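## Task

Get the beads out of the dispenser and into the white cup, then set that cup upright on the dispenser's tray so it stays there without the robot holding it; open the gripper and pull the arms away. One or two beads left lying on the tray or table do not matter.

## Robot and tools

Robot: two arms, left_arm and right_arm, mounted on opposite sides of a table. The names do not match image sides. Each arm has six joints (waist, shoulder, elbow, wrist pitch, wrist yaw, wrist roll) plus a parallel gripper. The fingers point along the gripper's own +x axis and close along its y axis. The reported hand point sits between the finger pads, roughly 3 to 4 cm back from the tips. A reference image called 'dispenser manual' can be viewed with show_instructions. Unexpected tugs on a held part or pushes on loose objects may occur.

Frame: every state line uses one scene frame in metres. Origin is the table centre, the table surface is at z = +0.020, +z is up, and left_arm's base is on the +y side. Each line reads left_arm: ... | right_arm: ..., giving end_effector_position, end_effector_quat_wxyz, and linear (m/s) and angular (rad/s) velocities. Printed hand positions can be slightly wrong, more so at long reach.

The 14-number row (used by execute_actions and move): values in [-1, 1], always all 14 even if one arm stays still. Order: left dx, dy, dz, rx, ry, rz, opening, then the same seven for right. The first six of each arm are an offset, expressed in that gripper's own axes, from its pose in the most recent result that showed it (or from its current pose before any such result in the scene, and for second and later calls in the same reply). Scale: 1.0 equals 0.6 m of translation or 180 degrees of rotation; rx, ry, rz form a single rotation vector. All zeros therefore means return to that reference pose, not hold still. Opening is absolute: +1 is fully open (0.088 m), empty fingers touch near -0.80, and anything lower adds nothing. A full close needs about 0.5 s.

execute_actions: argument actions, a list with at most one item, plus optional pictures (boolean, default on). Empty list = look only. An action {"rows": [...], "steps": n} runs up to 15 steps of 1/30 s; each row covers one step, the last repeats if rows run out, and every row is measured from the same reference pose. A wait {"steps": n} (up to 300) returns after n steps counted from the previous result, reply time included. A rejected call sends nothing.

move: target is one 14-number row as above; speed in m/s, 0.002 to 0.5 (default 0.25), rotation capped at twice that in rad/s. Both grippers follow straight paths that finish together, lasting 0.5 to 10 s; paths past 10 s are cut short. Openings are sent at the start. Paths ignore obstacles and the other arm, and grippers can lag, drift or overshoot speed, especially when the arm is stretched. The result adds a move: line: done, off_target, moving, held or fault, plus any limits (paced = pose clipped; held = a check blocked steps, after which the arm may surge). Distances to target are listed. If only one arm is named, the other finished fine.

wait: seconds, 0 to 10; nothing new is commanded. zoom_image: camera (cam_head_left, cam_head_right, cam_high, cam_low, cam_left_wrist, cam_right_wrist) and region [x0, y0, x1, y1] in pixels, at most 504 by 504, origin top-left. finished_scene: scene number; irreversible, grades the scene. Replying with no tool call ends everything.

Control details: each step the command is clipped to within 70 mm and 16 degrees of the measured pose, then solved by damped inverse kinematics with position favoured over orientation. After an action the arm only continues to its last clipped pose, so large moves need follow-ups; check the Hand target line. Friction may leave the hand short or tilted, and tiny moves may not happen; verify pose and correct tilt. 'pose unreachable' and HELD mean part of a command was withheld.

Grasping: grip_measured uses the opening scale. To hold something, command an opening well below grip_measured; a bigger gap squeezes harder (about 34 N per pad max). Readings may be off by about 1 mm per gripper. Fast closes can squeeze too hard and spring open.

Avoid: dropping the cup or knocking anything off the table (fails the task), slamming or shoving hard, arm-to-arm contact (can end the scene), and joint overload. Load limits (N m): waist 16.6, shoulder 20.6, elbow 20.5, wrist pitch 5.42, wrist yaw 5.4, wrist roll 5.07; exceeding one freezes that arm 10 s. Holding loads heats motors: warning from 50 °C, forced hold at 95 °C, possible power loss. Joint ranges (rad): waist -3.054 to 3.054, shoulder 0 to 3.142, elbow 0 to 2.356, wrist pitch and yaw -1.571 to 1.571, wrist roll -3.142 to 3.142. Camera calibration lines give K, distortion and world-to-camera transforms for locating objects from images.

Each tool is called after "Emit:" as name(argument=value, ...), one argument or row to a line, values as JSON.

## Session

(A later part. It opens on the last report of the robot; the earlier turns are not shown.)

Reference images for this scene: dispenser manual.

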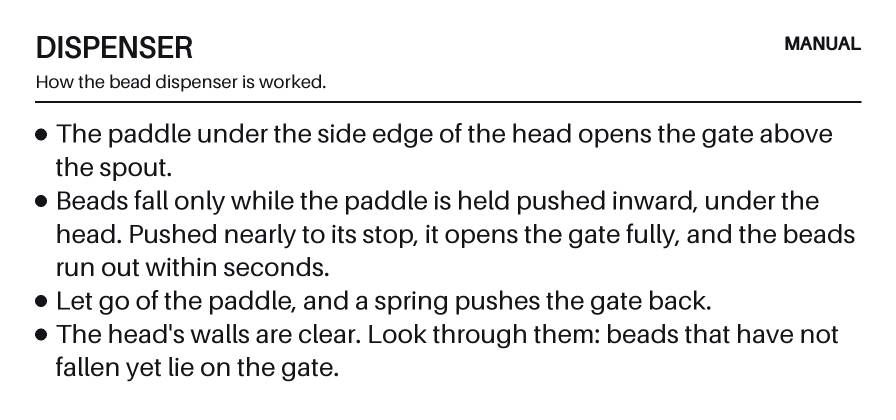

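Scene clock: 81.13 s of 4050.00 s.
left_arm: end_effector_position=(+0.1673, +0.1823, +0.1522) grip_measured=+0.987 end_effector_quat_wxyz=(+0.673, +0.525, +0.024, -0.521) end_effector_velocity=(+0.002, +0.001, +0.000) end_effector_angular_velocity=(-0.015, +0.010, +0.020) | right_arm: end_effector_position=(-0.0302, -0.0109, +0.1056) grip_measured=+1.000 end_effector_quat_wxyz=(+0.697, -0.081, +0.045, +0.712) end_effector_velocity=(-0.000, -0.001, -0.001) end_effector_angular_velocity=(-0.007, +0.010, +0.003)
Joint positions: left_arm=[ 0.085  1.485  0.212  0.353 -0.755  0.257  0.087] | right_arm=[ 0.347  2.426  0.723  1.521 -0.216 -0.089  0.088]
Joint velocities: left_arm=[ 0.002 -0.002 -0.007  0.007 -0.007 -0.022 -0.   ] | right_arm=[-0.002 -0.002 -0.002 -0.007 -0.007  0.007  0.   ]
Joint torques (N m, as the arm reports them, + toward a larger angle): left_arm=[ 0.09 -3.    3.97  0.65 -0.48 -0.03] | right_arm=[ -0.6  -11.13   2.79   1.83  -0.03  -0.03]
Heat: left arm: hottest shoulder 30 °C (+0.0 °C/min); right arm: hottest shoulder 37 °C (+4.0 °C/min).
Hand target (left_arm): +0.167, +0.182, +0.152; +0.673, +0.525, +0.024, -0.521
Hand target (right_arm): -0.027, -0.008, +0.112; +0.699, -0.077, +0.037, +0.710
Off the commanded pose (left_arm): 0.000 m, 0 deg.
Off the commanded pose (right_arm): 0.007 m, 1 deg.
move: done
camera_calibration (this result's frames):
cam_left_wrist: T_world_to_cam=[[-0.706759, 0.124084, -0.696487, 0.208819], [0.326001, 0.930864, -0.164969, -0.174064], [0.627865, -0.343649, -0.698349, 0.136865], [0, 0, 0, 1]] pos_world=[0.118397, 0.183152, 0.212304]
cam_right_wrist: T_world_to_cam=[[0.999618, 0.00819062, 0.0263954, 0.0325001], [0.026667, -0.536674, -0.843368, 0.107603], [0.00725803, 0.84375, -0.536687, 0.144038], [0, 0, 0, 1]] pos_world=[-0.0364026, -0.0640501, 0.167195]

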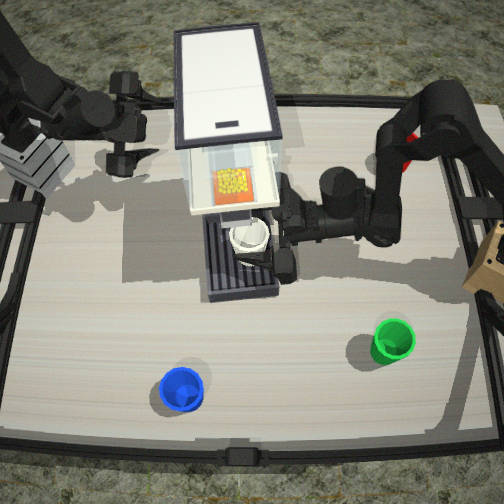

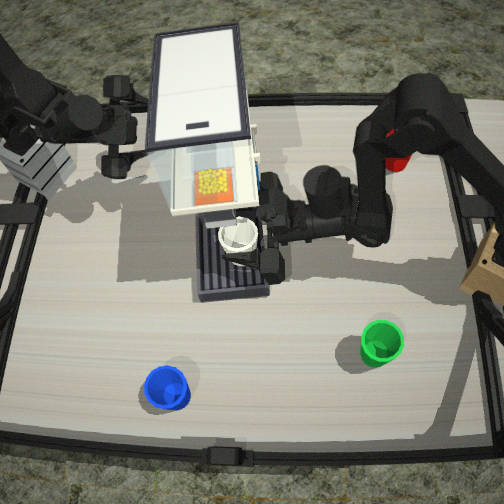

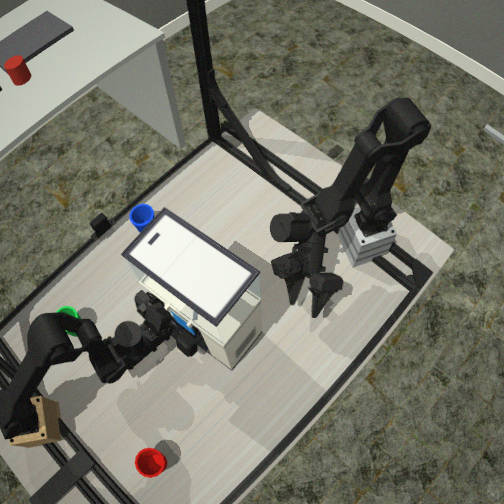

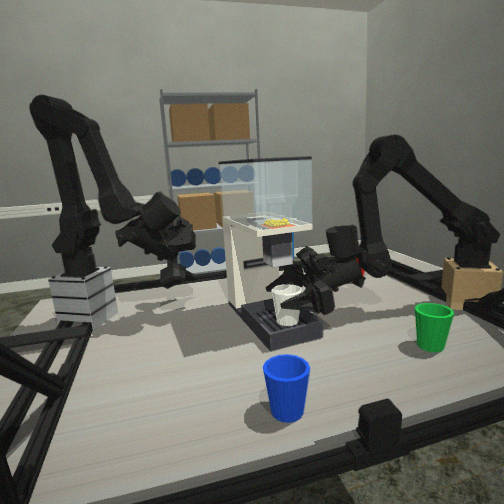

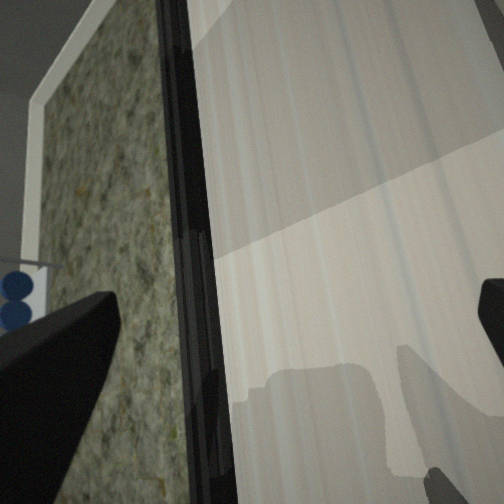

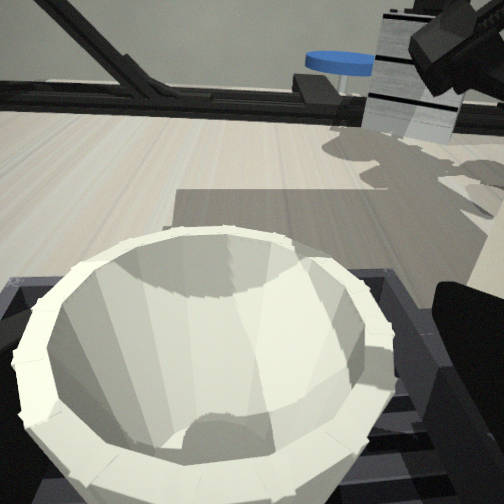

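Emit:
move(
  target=[0,0,0,0,0,0,1,0,0,0,0,0,0,0.2],
)

Emit:
move(
  target=[0,0,0,0,0,0,1,0.04,-0.025,0.012,0,0,0,0.2],
  speed=0.02,
)

Emit:
move(
  target=[0,0,0,0,0,0,1,0,0,0,0,0,0,1],
)

Emit:
move(
  target=[0,0,0,0,0,0,1,-0.27,0,0,0,0,0,1],
  speed=0.08,
)

Scene clock: 86.77 s of 4050.00 s.
left_arm: end_effector_position=(+0.1673, +0.1823, +0.1522) grip_measured=+0.987 end_effector_quat_wxyz=(+0.673, +0.525, +0.024, -0.521) end_effector_velocity=(+0.003, +0.002, +0.001) end_effector_angular_velocity=(-0.010, -0.004, +0.024) | right_arm: end_effector_position=(-0.0308, -0.0107, +0.1058) grip_measured=+0.474 end_effector_quat_wxyz=(+0.696, -0.081, +0.044, +0.712) end_effector_velocity=(-0.000, -0.001, -0.001) end_effector_angular_velocity=(-0.007, +0.024, +0.001)
Joint positions: left_arm=[ 0.085  1.485  0.212  0.353 -0.755  0.257  0.087] | right_arm=[ 0.348  2.426  0.724  1.52  -0.218 -0.091  0.062]
Joint velocities: left_arm=[-0.002 -0.002 -0.002 -0.007 -0.022 -0.022 -0.   ] | right_arm=[-0.002 -0.002 -0.002 -0.007 -0.007  0.022 -0.   ]
Joint torques (N m, as the arm reports them, + toward a larger angle): left_arm=[ 0.11 -2.99  3.95  0.66 -0.48 -0.04] | right_arm=[-0.17 -9.5   2.1   2.04  0.02  0.1 ]
Heat: left arm: hottest shoulder 30 °C (+0.0 °C/min); right arm: hottest shoulder 38 °C (+4.0 °C/min).
Hand target (left_arm): +0.167, +0.182, +0.152; +0.673, +0.525, +0.024, -0.521
Hand target (right_arm): -0.030, -0.011, +0.106; +0.697, -0.081, +0.044, +0.711
Off the commanded pose (left_arm): 0.000 m, 0 deg.
Off the commanded pose (right_arm): 0.001 m, 0 deg.
After step 90, 1.93 s passed at rest.
move: done
camera_calibration (this result's frames):
cam_left_wrist: T_world_to_cam=[[-0.706759, 0.124084, -0.696487, 0.208819], [0.326001, 0.930864, -0.164969, -0.174064], [0.627865, -0.343649, -0.698349, 0.136865], [0, 0, 0, 1]] pos_world=[0.118397, 0.183152, 0.212304]
cam_right_wrist: T_world_to_cam=[[0.999556, 0.0110854, 0.0276393, 0.0329967], [0.0292731, -0.536196, -0.843586, 0.107983], [0.00546864, 0.844021, -0.536283, 0.143897], [0, 0, 0, 1]] pos_world=[-0.03693, -0.0639172, 0.167351]

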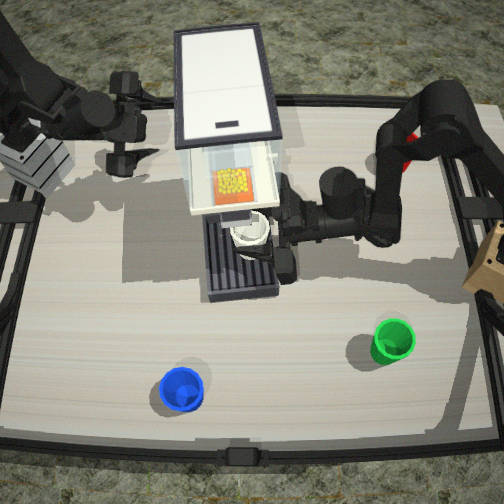

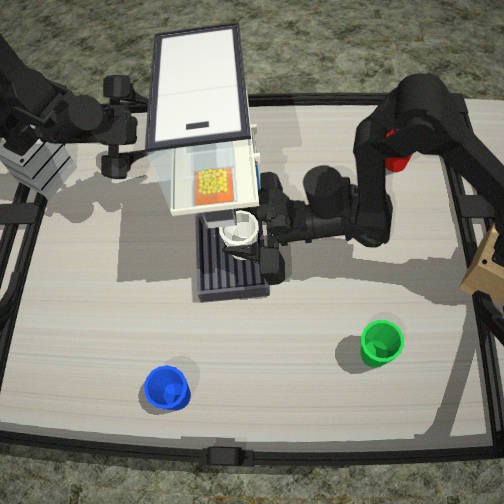

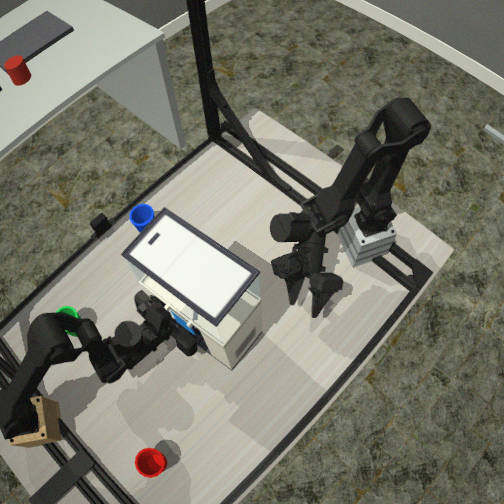

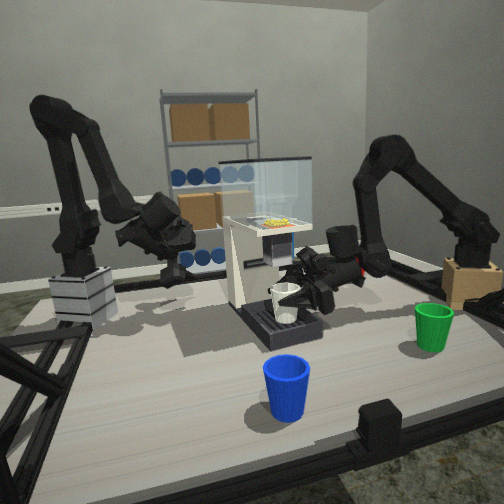

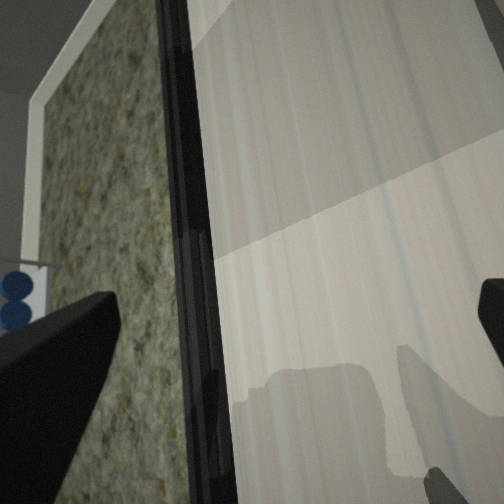

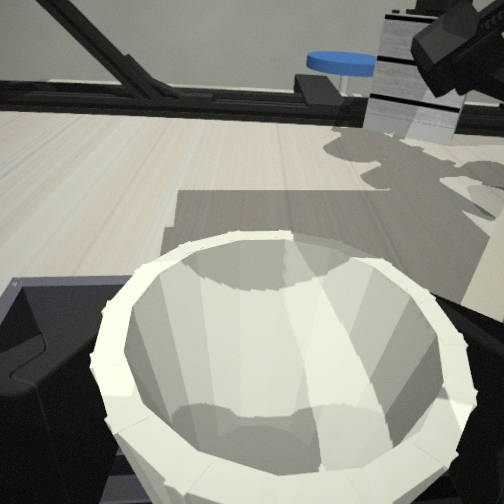

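Scene clock: 88.50 s of 4050.00 s.
left_arm: end_effector_position=(+0.1673, +0.1823, +0.1522) grip_measured=+0.987 end_effector_quat_wxyz=(+0.673, +0.525, +0.024, -0.521) end_effector_velocity=(-0.001, +0.001, -0.000) end_effector_angular_velocity=(+0.001, +0.009, -0.003) | right_arm: end_effector_position=(-0.0189, +0.0118, +0.1079) grip_measured=+0.474 end_effector_quat_wxyz=(+0.695, -0.083, +0.048, +0.713) end_effector_velocity=(+0.000, +0.001, -0.002) end_effector_angular_velocity=(-0.011, -0.032, +0.012)
Joint positions: left_arm=[ 0.085  1.485  0.212  0.353 -0.755  0.257  0.087] | right_arm=[ 0.326  2.426  0.824  1.411 -0.239 -0.094  0.062]
Joint velocities: left_arm=[-0.002 -0.007 -0.002 -0.007  0.007 -0.007 -0.   ] | right_arm=[-0.002 -0.002  0.007 -0.022 -0.007 -0.037 -0.   ]
Joint torques (N m, as the arm reports them, + toward a larger angle): left_arm=[ 0.09 -2.98  4.    0.66 -0.47 -0.05] | right_arm=[-0.52 -9.82  3.6   2.01 -0.16  0.01]
Heat: left arm: hottest shoulder 30 °C (+0.0 °C/min); right arm: hottest shoulder 38 °C (+3.0 °C/min).
Hand target (left_arm): +0.167, +0.182, +0.152; +0.673, +0.525, +0.024, -0.521
Hand target (right_arm): -0.017, +0.014, +0.110; +0.696, -0.081, +0.044, +0.712
Off the commanded pose (left_arm): 0.000 m, 0 deg.
Off the commanded pose (right_arm): 0.004 m, 1 deg.
move: done
camera_calibration (this result's frames):
cam_left_wrist: T_world_to_cam=[[-0.706759, 0.124084, -0.696487, 0.208819], [0.326001, 0.930864, -0.164969, -0.174064], [0.627865, -0.343649, -0.698349, 0.136865], [0, 0, 0, 1]] pos_world=[0.118397, 0.183152, 0.212304]
cam_right_wrist: T_world_to_cam=[[0.999617, 0.0119307, 0.0249633, 0.0211134], [0.0274391, -0.543248, -0.839124, 0.121056], [0.00354996, 0.839487, -0.543368, 0.126752], [0, 0, 0, 1]] pos_world=[-0.0248769, -0.0408951, 0.169926]

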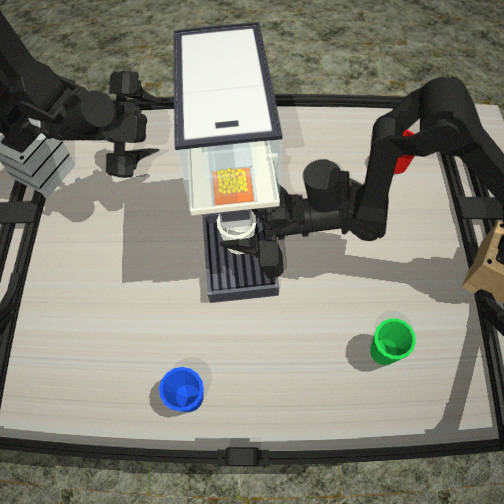

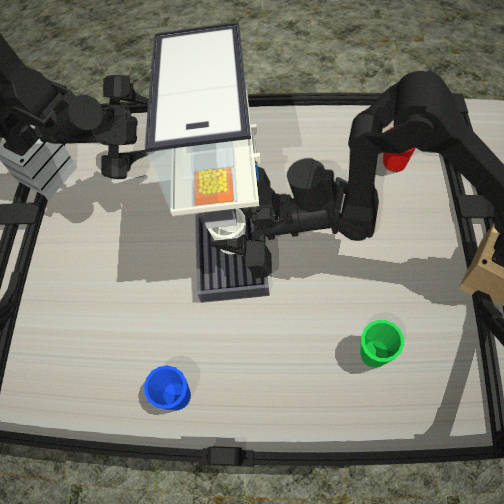

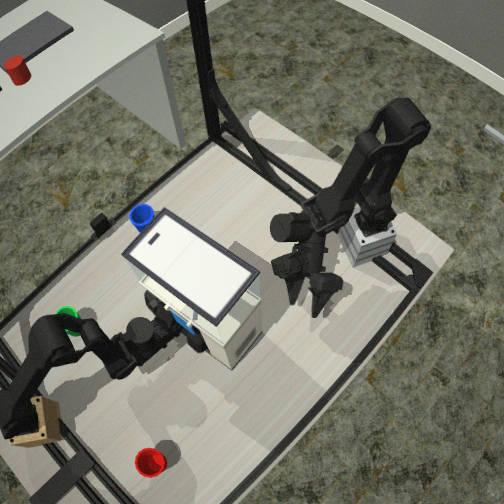

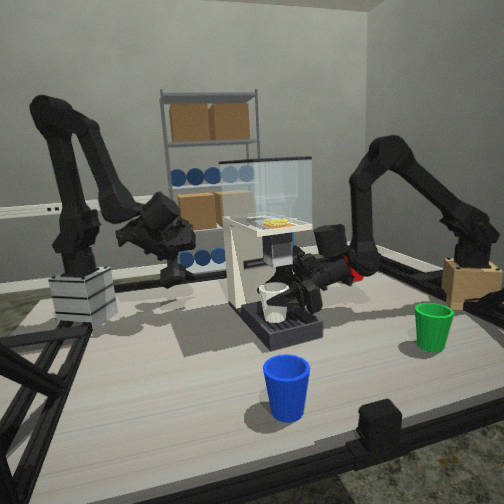

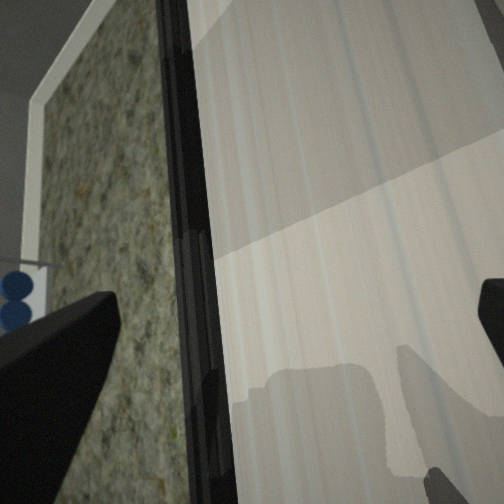

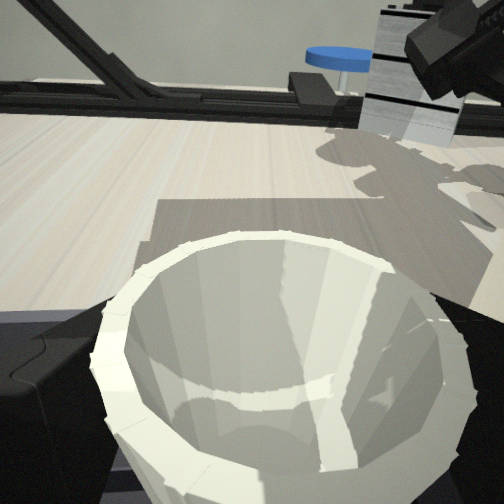

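Scene clock: 89.20 s of 4050.00 s.
left_arm: end_effector_position=(+0.1673, +0.1823, +0.1522) grip_measured=+0.987 end_effector_quat_wxyz=(+0.673, +0.525, +0.024, -0.521) end_effector_velocity=(-0.001, -0.000, +0.001) end_effector_angular_velocity=(-0.012, +0.002, +0.001) | right_arm: end_effector_position=(-0.0190, +0.0118, +0.1079) grip_measured=+1.000 end_effector_quat_wxyz=(+0.695, -0.083, +0.048, +0.713) end_effector_velocity=(+0.000, +0.001, +0.003) end_effector_angular_velocity=(+0.003, -0.006, +0.006)
Joint positions: left_arm=[ 0.085  1.485  0.212  0.353 -0.755  0.257  0.087] | right_arm=[ 0.326  2.426  0.824  1.411 -0.24  -0.094  0.088]
Joint velocities: left_arm=[-0.007 -0.002 -0.002  0.007 -0.007 -0.007 -0.   ] | right_arm=[-0.002 -0.007  0.002 -0.007 -0.007 -0.007  0.   ]
Joint torques (N m, as the arm reports them, + toward a larger angle): left_arm=[ 0.08 -2.97  3.96  0.66 -0.47 -0.05] | right_arm=[ -0.07 -10.15   2.56   2.02  -0.02   0.05]
Heat: left arm: hottest shoulder 30 °C (+0.0 °C/min); right arm: hottest shoulder 38 °C (+3.0 °C/min).
Hand target (left_arm): +0.167, +0.182, +0.152; +0.673, +0.525, +0.024, -0.521
Hand target (right_arm): -0.019, +0.012, +0.108; +0.695, -0.083, +0.048, +0.713
Off the commanded pose (left_arm): 0.000 m, 0 deg.
Off the commanded pose (right_arm): 0.000 m, 0 deg.
move: done
camera_calibration (this result's frames):
cam_left_wrist: T_world_to_cam=[[-0.706759, 0.124084, -0.696487, 0.208819], [0.326001, 0.930864, -0.164969, -0.174064], [0.627865, -0.343649, -0.698349, 0.136865], [0, 0, 0, 1]] pos_world=[0.118397, 0.183152, 0.212304]
cam_right_wrist: T_world_to_cam=[[0.999614, 0.0123046, 0.0248927, 0.0211738], [0.0275831, -0.543224, -0.839134, 0.121063], [0.00319711, 0.839497, -0.543354, 0.126746], [0, 0, 0, 1]] pos_world=[-0.0249102, -0.040899, 0.169929]

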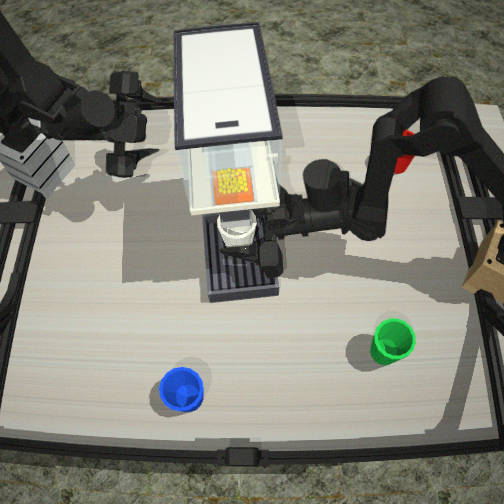

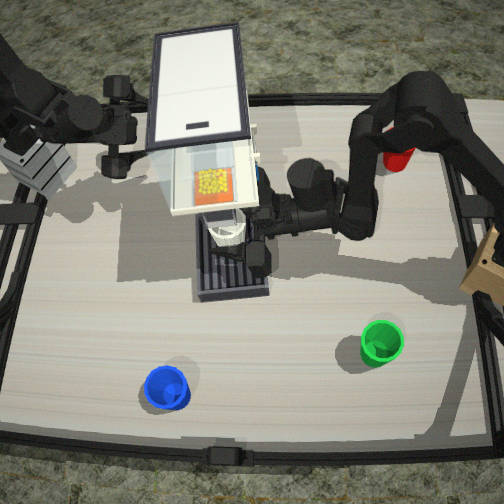

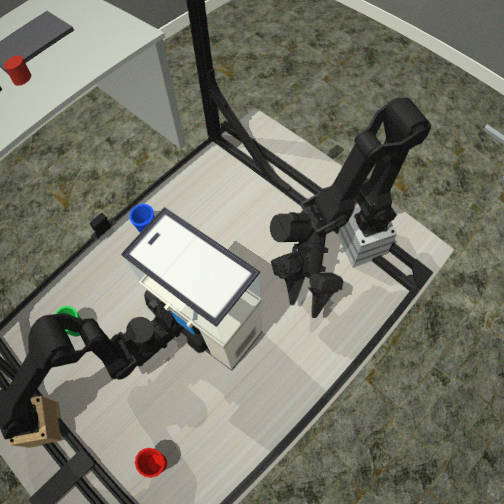

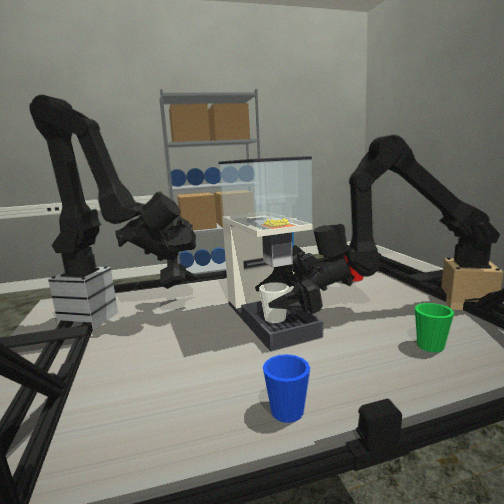

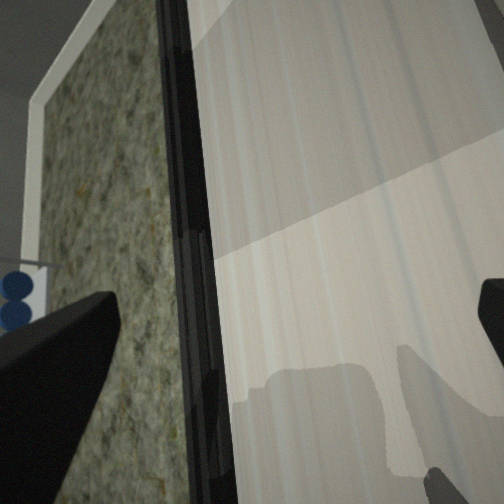

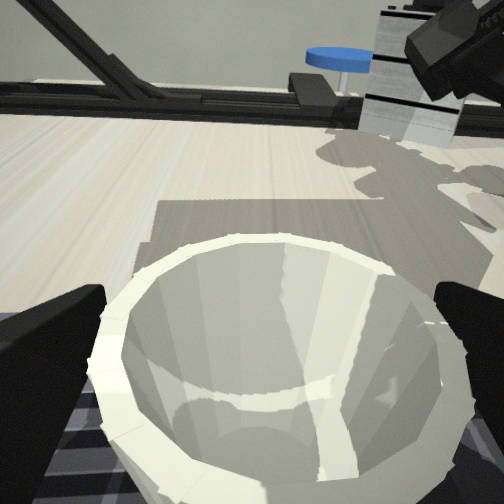

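Scene clock: 91.63 s of 4050.00 s.
left_arm: end_effector_position=(+0.1673, +0.1823, +0.1522) grip_measured=+0.987 end_effector_quat_wxyz=(+0.673, +0.525, +0.024, -0.521) end_effector_velocity=(+0.002, -0.000, +0.003) end_effector_angular_velocity=(-0.017, -0.008, +0.015) | right_arm: end_effector_position=(-0.0151, -0.1461, +0.1349) grip_measured=+1.000 end_effector_quat_wxyz=(+0.682, -0.119, +0.087, +0.717) end_effector_velocity=(+0.000, -0.002, +0.004) end_effector_angular_velocity=(+0.015, -0.020, +0.015)
Joint positions: left_arm=[ 0.085  1.485  0.212  0.353 -0.755  0.257  0.087] | right_arm=[ 0.113  2.086  0.194  1.562 -0.458 -0.189  0.088]
Joint velocities: left_arm=[-0.002 -0.002 -0.002  0.007 -0.022 -0.007 -0.   ] | right_arm=[-0.012 -0.012 -0.007  0.007 -0.022 -0.022  0.   ]
Joint torques (N m, as the arm reports them, + toward a larger angle): left_arm=[ 0.07 -2.99  3.99  0.67 -0.49 -0.06] | right_arm=[-0.33 -7.36  0.65  1.99 -0.22 -0.04]
Heat: left arm: hottest shoulder 30 °C (+0.0 °C/min); right arm: hottest shoulder 38 °C (+3.0 °C/min).
Hand target (left_arm): +0.167, +0.182, +0.152; +0.673, +0.525, +0.024, -0.521
Hand target (right_arm): -0.015, -0.147, +0.137; +0.681, -0.119, +0.084, +0.718
Off the commanded pose (left_arm): 0.000 m, 0 deg.
Off the commanded pose (right_arm): 0.003 m, 6 deg.
joint sent to its limit (right arm) — the command would take joint 4 (wrist pitch) past its upper limit, so that joint was sent only as far as its limit.
move: off_target (right_arm)
camera_calibration (this result's frames):
cam_left_wrist: T_world_to_cam=[[-0.706759, 0.124084, -0.696487, 0.208819], [0.326001, 0.930864, -0.164969, -0.174064], [0.627865, -0.343649, -0.698349, 0.136865], [0, 0, 0, 1]] pos_world=[0.118397, 0.183152, 0.212304]
cam_right_wrist: T_world_to_cam=[[0.999216, 0.0357309, 0.0170319, 0.0230556], [0.0357552, -0.630178, -0.775627, 0.0367241], [-0.0169807, 0.775628, -0.630962, 0.276118], [0, 0, 0, 1]] pos_world=[-0.019662, -0.191846, 0.202312]

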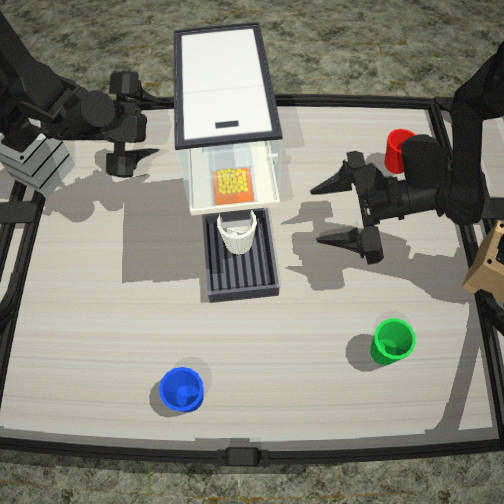

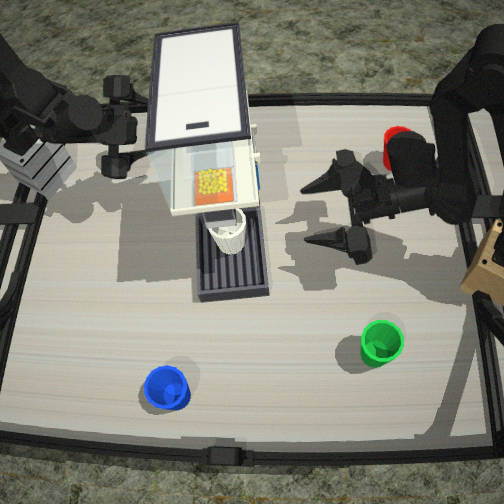

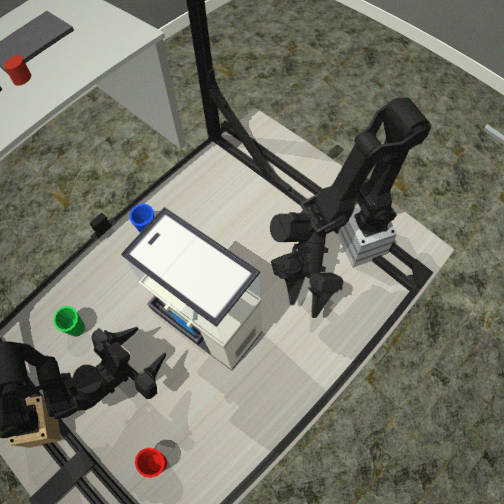

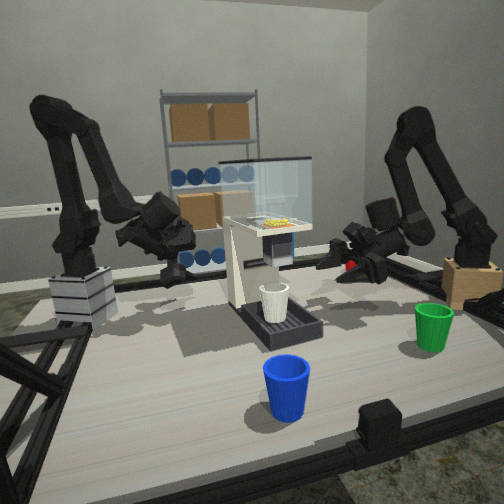

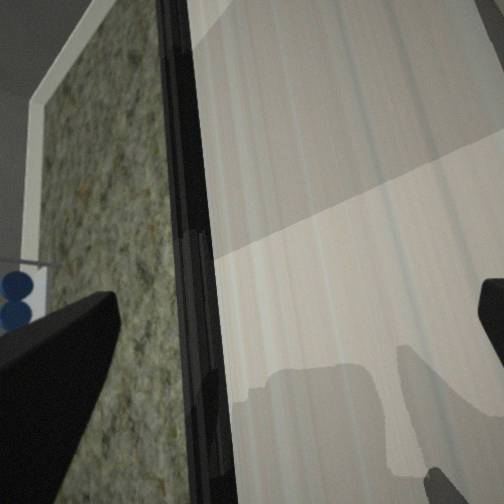

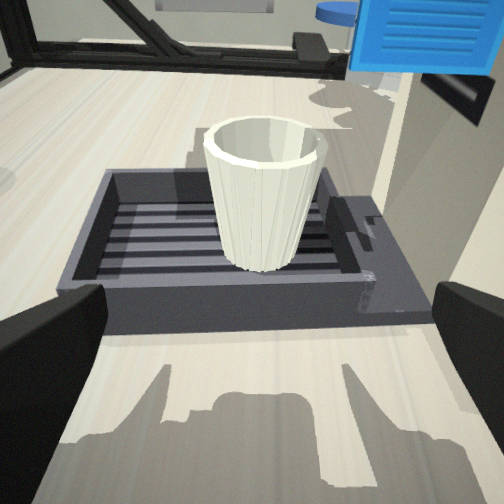

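Emit:
move(
  target=[0,0,0,0,0,0,1,0.26,-0.007,0.032,0,-0.03,0,1],
  speed=0.06,
)

Emit:
move(
  target=[0,0,0,0,0,0,1,0,0.052,0,0,0,0,1],
  speed=0.02,
)

Emit:
move(
  target=[0,0,0,0,0,0,1,-0.27,0.015,0,0,0,0,1],
  speed=0.06,
)

Scene clock: 106.57 s of 4050.00 s.
left_arm: end_effector_position=(+0.1673, +0.1823, +0.1522) grip_measured=+0.987 end_effector_quat_wxyz=(+0.673, +0.525, +0.024, -0.521) end_effector_velocity=(+0.000, +0.003, -0.001) end_effector_angular_velocity=(+0.006, -0.005, +0.001) | right_arm: end_effector_position=(-0.0209, +0.0079, +0.1141) grip_measured=+1.000 end_effector_quat_wxyz=(+0.682, -0.084, +0.050, +0.725) end_effector_velocity=(-0.002, +0.001, -0.004) end_effector_angular_velocity=(-0.015, -0.016, +0.014)
Joint positions: left_arm=[ 0.085  1.485  0.212  0.353 -0.755  0.257  0.087] | right_arm=[ 0.314  2.391  0.803  1.388 -0.287 -0.1    0.088]
Joint velocities: left_arm=[-0.007 -0.002 -0.007 -0.007 -0.007 -0.007  0.   ] | right_arm=[ 0.002  0.002  0.007 -0.022 -0.007 -0.022  0.   ]
Joint torques (N m, as the arm reports them, + toward a larger angle): left_arm=[ 0.12 -3.03  3.93  0.67 -0.5  -0.06] | right_arm=[-0.26 -8.22  3.6   1.85  0.15  0.18]
Heat: left arm: hottest shoulder 30 °C (+0.0 °C/min); right arm: hottest shoulder 37 °C (+2.0 °C/min).
Hand target (left_arm): +0.167, +0.182, +0.152; +0.673, +0.525, +0.024, -0.521
Hand target (right_arm): -0.019, +0.009, +0.109; +0.685, -0.085, +0.055, +0.722
Off the commanded pose (left_arm): 0.000 m, 0 deg.
Off the commanded pose (right_arm): 0.006 m, 1 deg.
After step 90, 8.90 s passed at rest.
move: done
camera_calibration (this result's frames):
cam_left_wrist: T_world_to_cam=[[-0.706759, 0.124084, -0.696487, 0.208819], [0.326001, 0.930864, -0.164969, -0.174064], [0.627865, -0.343649, -0.698349, 0.136865], [0, 0, 0, 1]] pos_world=[0.118397, 0.183152, 0.212304]
cam_right_wrist: T_world_to_cam=[[0.9987, 0.0472306, 0.0191739, 0.0233299], [0.0419189, -0.546951, -0.836114, 0.124178], [-0.029003, 0.835831, -0.54822, 0.133308], [0, 0, 0, 1]] pos_world=[-0.0246386, -0.0446051, 0.176462]

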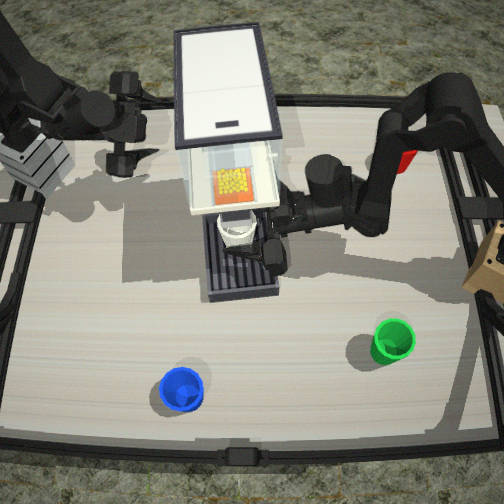

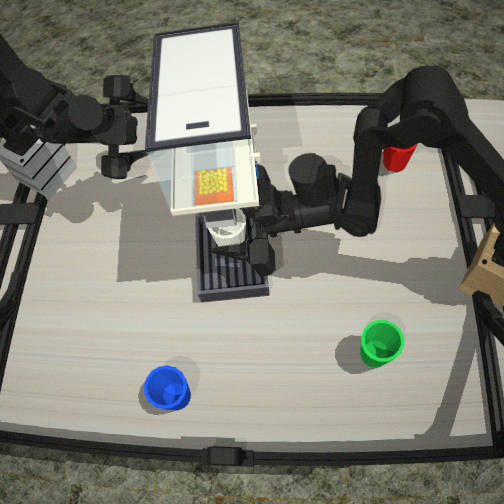

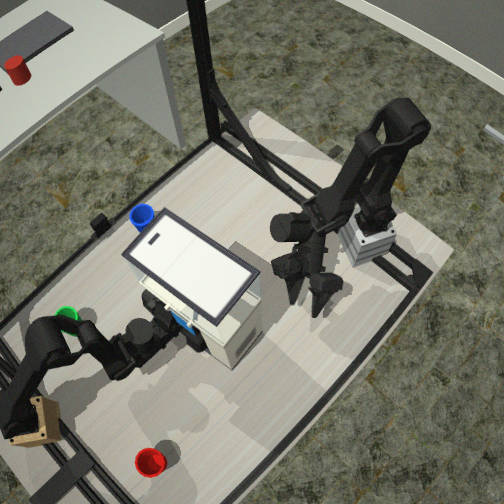

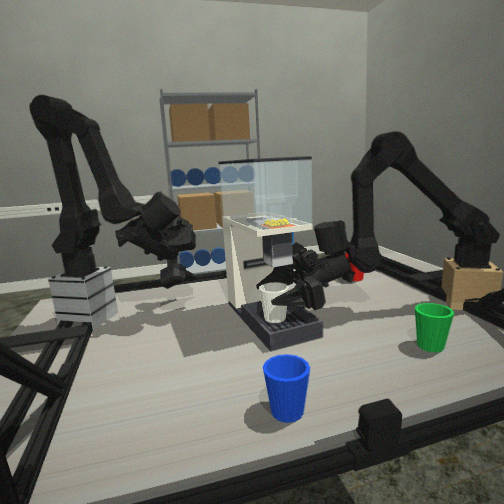

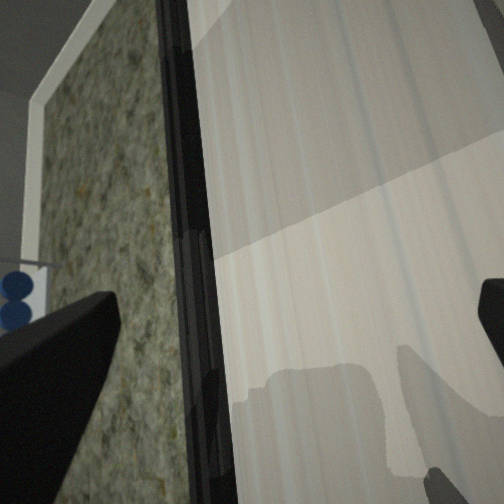

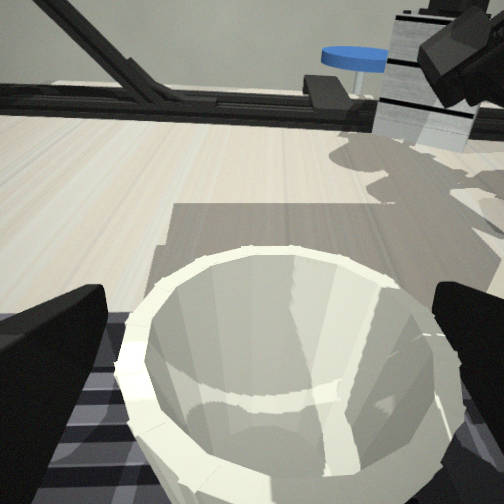

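Scene clock: 108.43 s of 4050.00 s.
left_arm: end_effector_position=(+0.1673, +0.1823, +0.1522) grip_measured=+0.987 end_effector_quat_wxyz=(+0.673, +0.525, +0.024, -0.521) end_effector_velocity=(+0.001, +0.002, -0.000) end_effector_angular_velocity=(+0.001, -0.003, +0.006) | right_arm: end_effector_position=(-0.0489, +0.0087, +0.1159) grip_measured=+1.000 end_effector_quat_wxyz=(+0.684, -0.081, +0.045, +0.723) end_effector_velocity=(-0.001, -0.003, -0.002) end_effector_angular_velocity=(-0.012, -0.009, -0.013)
Joint positions: left_arm=[ 0.085  1.485  0.212  0.353 -0.755  0.257  0.087] | right_arm=[ 0.4    2.391  0.782  1.426 -0.198 -0.083  0.088]
Joint velocities: left_arm=[-0.002 -0.002 -0.002 -0.007 -0.007 -0.007 -0.   ] | right_arm=[ 0.007 -0.007 -0.012 -0.007  0.022 -0.007  0.   ]
Joint torques (N m, as the arm reports them, + toward a larger angle): left_arm=[ 0.07 -2.96  3.95  0.65 -0.47 -0.04] | right_arm=[ 0.49 -9.91  1.55  1.82 -0.02  0.12]
Heat: left arm: hottest shoulder 30 °C (+0.0 °C/min); right arm: hottest shoulder 37 °C (+2.0 °C/min).
Hand target (left_arm): +0.167, +0.182, +0.152; +0.673, +0.525, +0.024, -0.521
Hand target (right_arm): -0.052, +0.006, +0.113; +0.682, -0.084, +0.050, +0.725
Off the commanded pose (left_arm): 0.000 m, 0 deg.
Off the commanded pose (right_arm): 0.005 m, 1 deg.
move: done
camera_calibration (this result's frames):
cam_left_wrist: T_world_to_cam=[[-0.706759, 0.124084, -0.696487, 0.208819], [0.326001, 0.930864, -0.164969, -0.174064], [0.627865, -0.343649, -0.698349, 0.136865], [0, 0, 0, 1]] pos_world=[0.118397, 0.183152, 0.212304]
cam_right_wrist: T_world_to_cam=[[0.998836, 0.0421243, 0.0235013, 0.0508141], [0.042456, -0.536471, -0.84285, 0.128106], [-0.0228967, 0.842867, -0.537635, 0.131778], [0, 0, 0, 1]] pos_world=[-0.0531765, -0.0444867, 0.177628]

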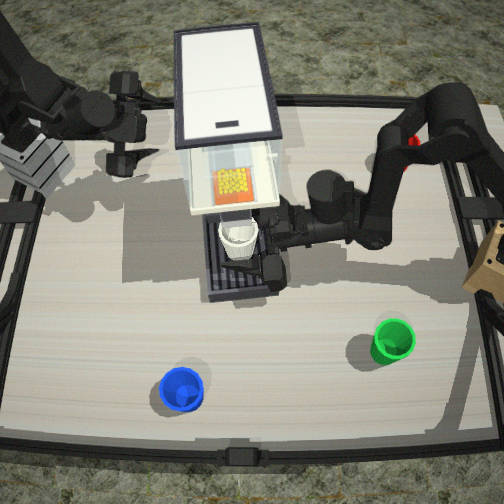

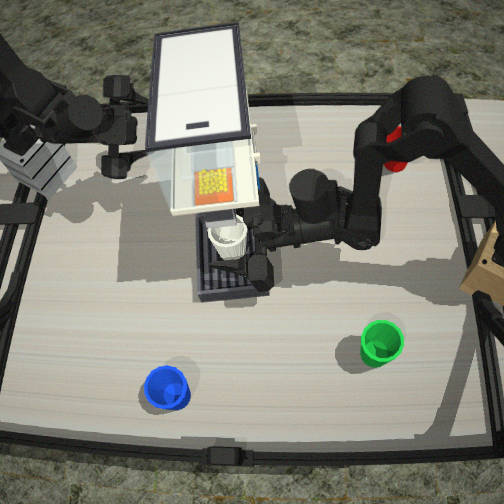

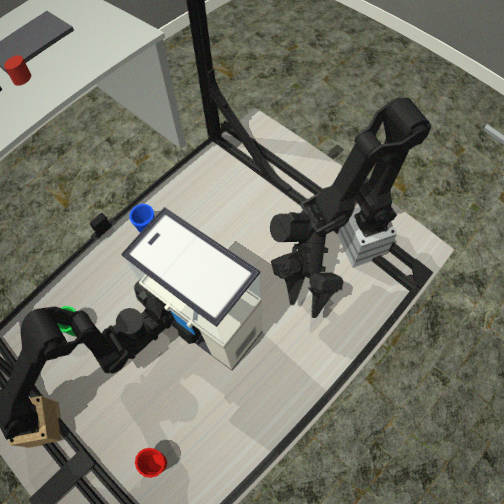

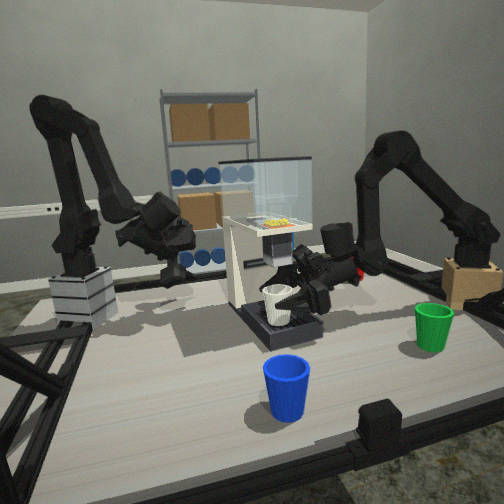

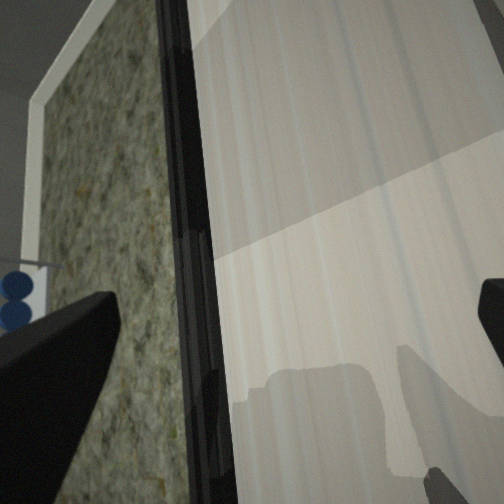

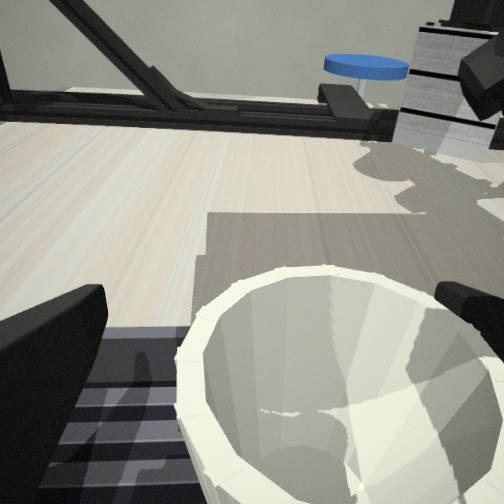

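Scene clock: 111.50 s of 4050.00 s.
left_arm: end_effector_position=(+0.1673, +0.1823, +0.1522) grip_measured=+0.987 end_effector_quat_wxyz=(+0.673, +0.525, +0.024, -0.521) end_effector_velocity=(+0.003, +0.002, +0.001) end_effector_angular_velocity=(-0.003, -0.014, +0.015) | right_arm: end_effector_position=(-0.0494, -0.1495, +0.1418) grip_measured=+1.000 end_effector_quat_wxyz=(+0.672, -0.124, +0.089, +0.725) end_effector_velocity=(+0.000, -0.002, +0.001) end_effector_angular_velocity=(-0.001, +0.014, +0.006)
Joint positions: left_arm=[ 0.085  1.485  0.212  0.353 -0.755  0.257  0.087] | right_arm=[ 0.261  2.021  0.136  1.562 -0.342 -0.151  0.088]
Joint velocities: left_arm=[-0.002 -0.002 -0.002 -0.007 -0.022 -0.007 -0.   ] | right_arm=[-0.012 -0.012 -0.007 -0.007 -0.022  0.007  0.   ]
Joint torques (N m, as the arm reports them, + toward a larger angle): left_arm=[ 0.04 -3.02  4.    0.65 -0.47 -0.04] | right_arm=[-0.28 -6.83  0.61  2.03 -0.22 -0.04]
Heat: left arm: hottest shoulder 30 °C (+0.0 °C/min); right arm: hottest shoulder 38 °C (+3.0 °C/min).
Hand target (left_arm): +0.167, +0.182, +0.152; +0.673, +0.525, +0.024, -0.521
Hand target (right_arm): -0.050, -0.151, +0.144; +0.671, -0.123, +0.086, +0.726
Off the commanded pose (left_arm): 0.000 m, 0 deg.
Off the commanded pose (right_arm): 0.003 m, 7 deg.
joint sent to its limit (right arm) — the command would take joint 4 (wrist pitch) past its upper limit, so that joint was sent only as far as its limit.
move: off_target (right_arm)
camera_calibration (this result's frames):
cam_left_wrist: T_world_to_cam=[[-0.706759, 0.124084, -0.696487, 0.208819], [0.326001, 0.930864, -0.164969, -0.174064], [0.627865, -0.343649, -0.698349, 0.136865], [0, 0, 0, 1]] pos_world=[0.118397, 0.183152, 0.212304]
cam_right_wrist: T_world_to_cam=[[0.997925, 0.062018, 0.017289, 0.0611649], [0.0528713, -0.636163, -0.769741, 0.0403088], [-0.0367392, 0.769058, -0.638122, 0.281613], [0, 0, 0, 1]] pos_world=[-0.0528229, -0.194728, 0.209674]

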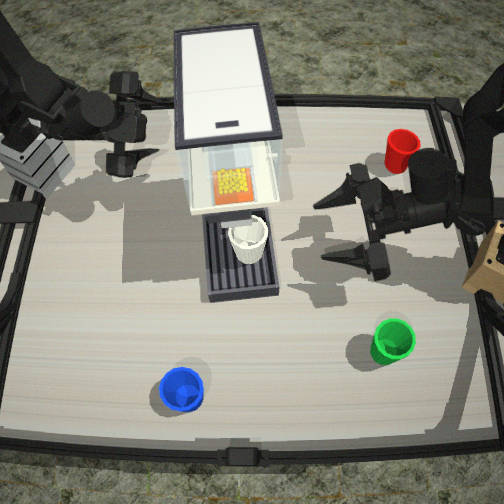

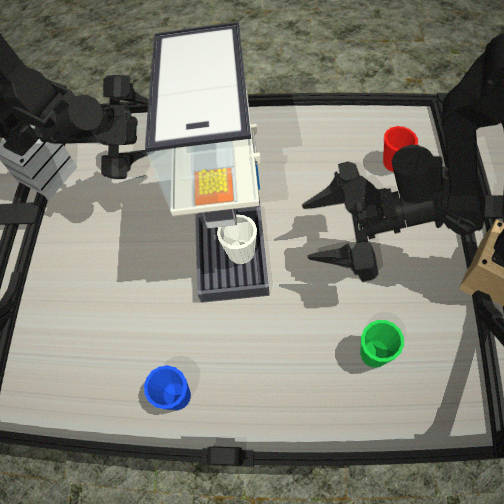

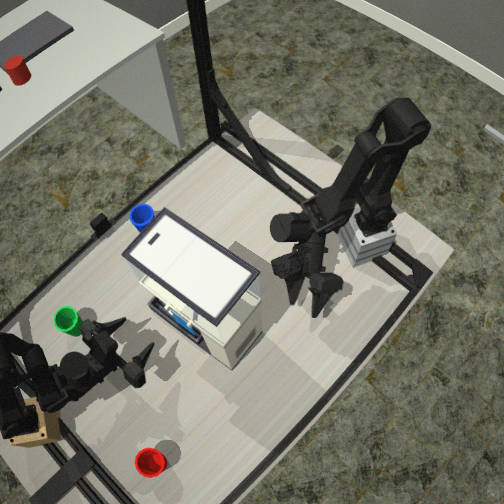

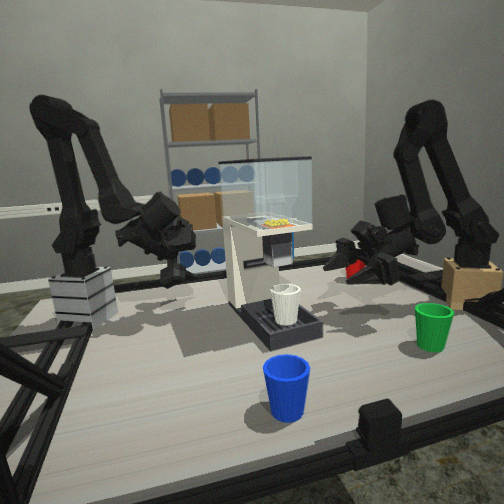

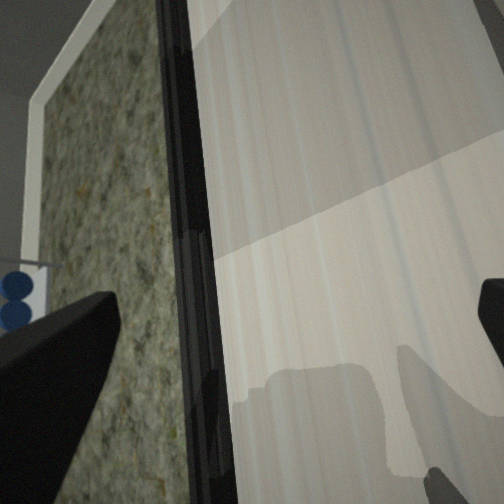

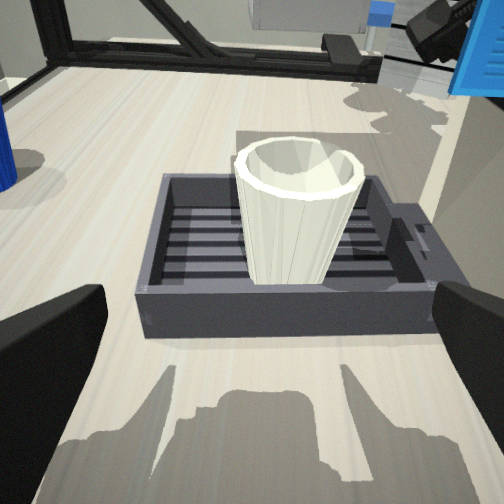

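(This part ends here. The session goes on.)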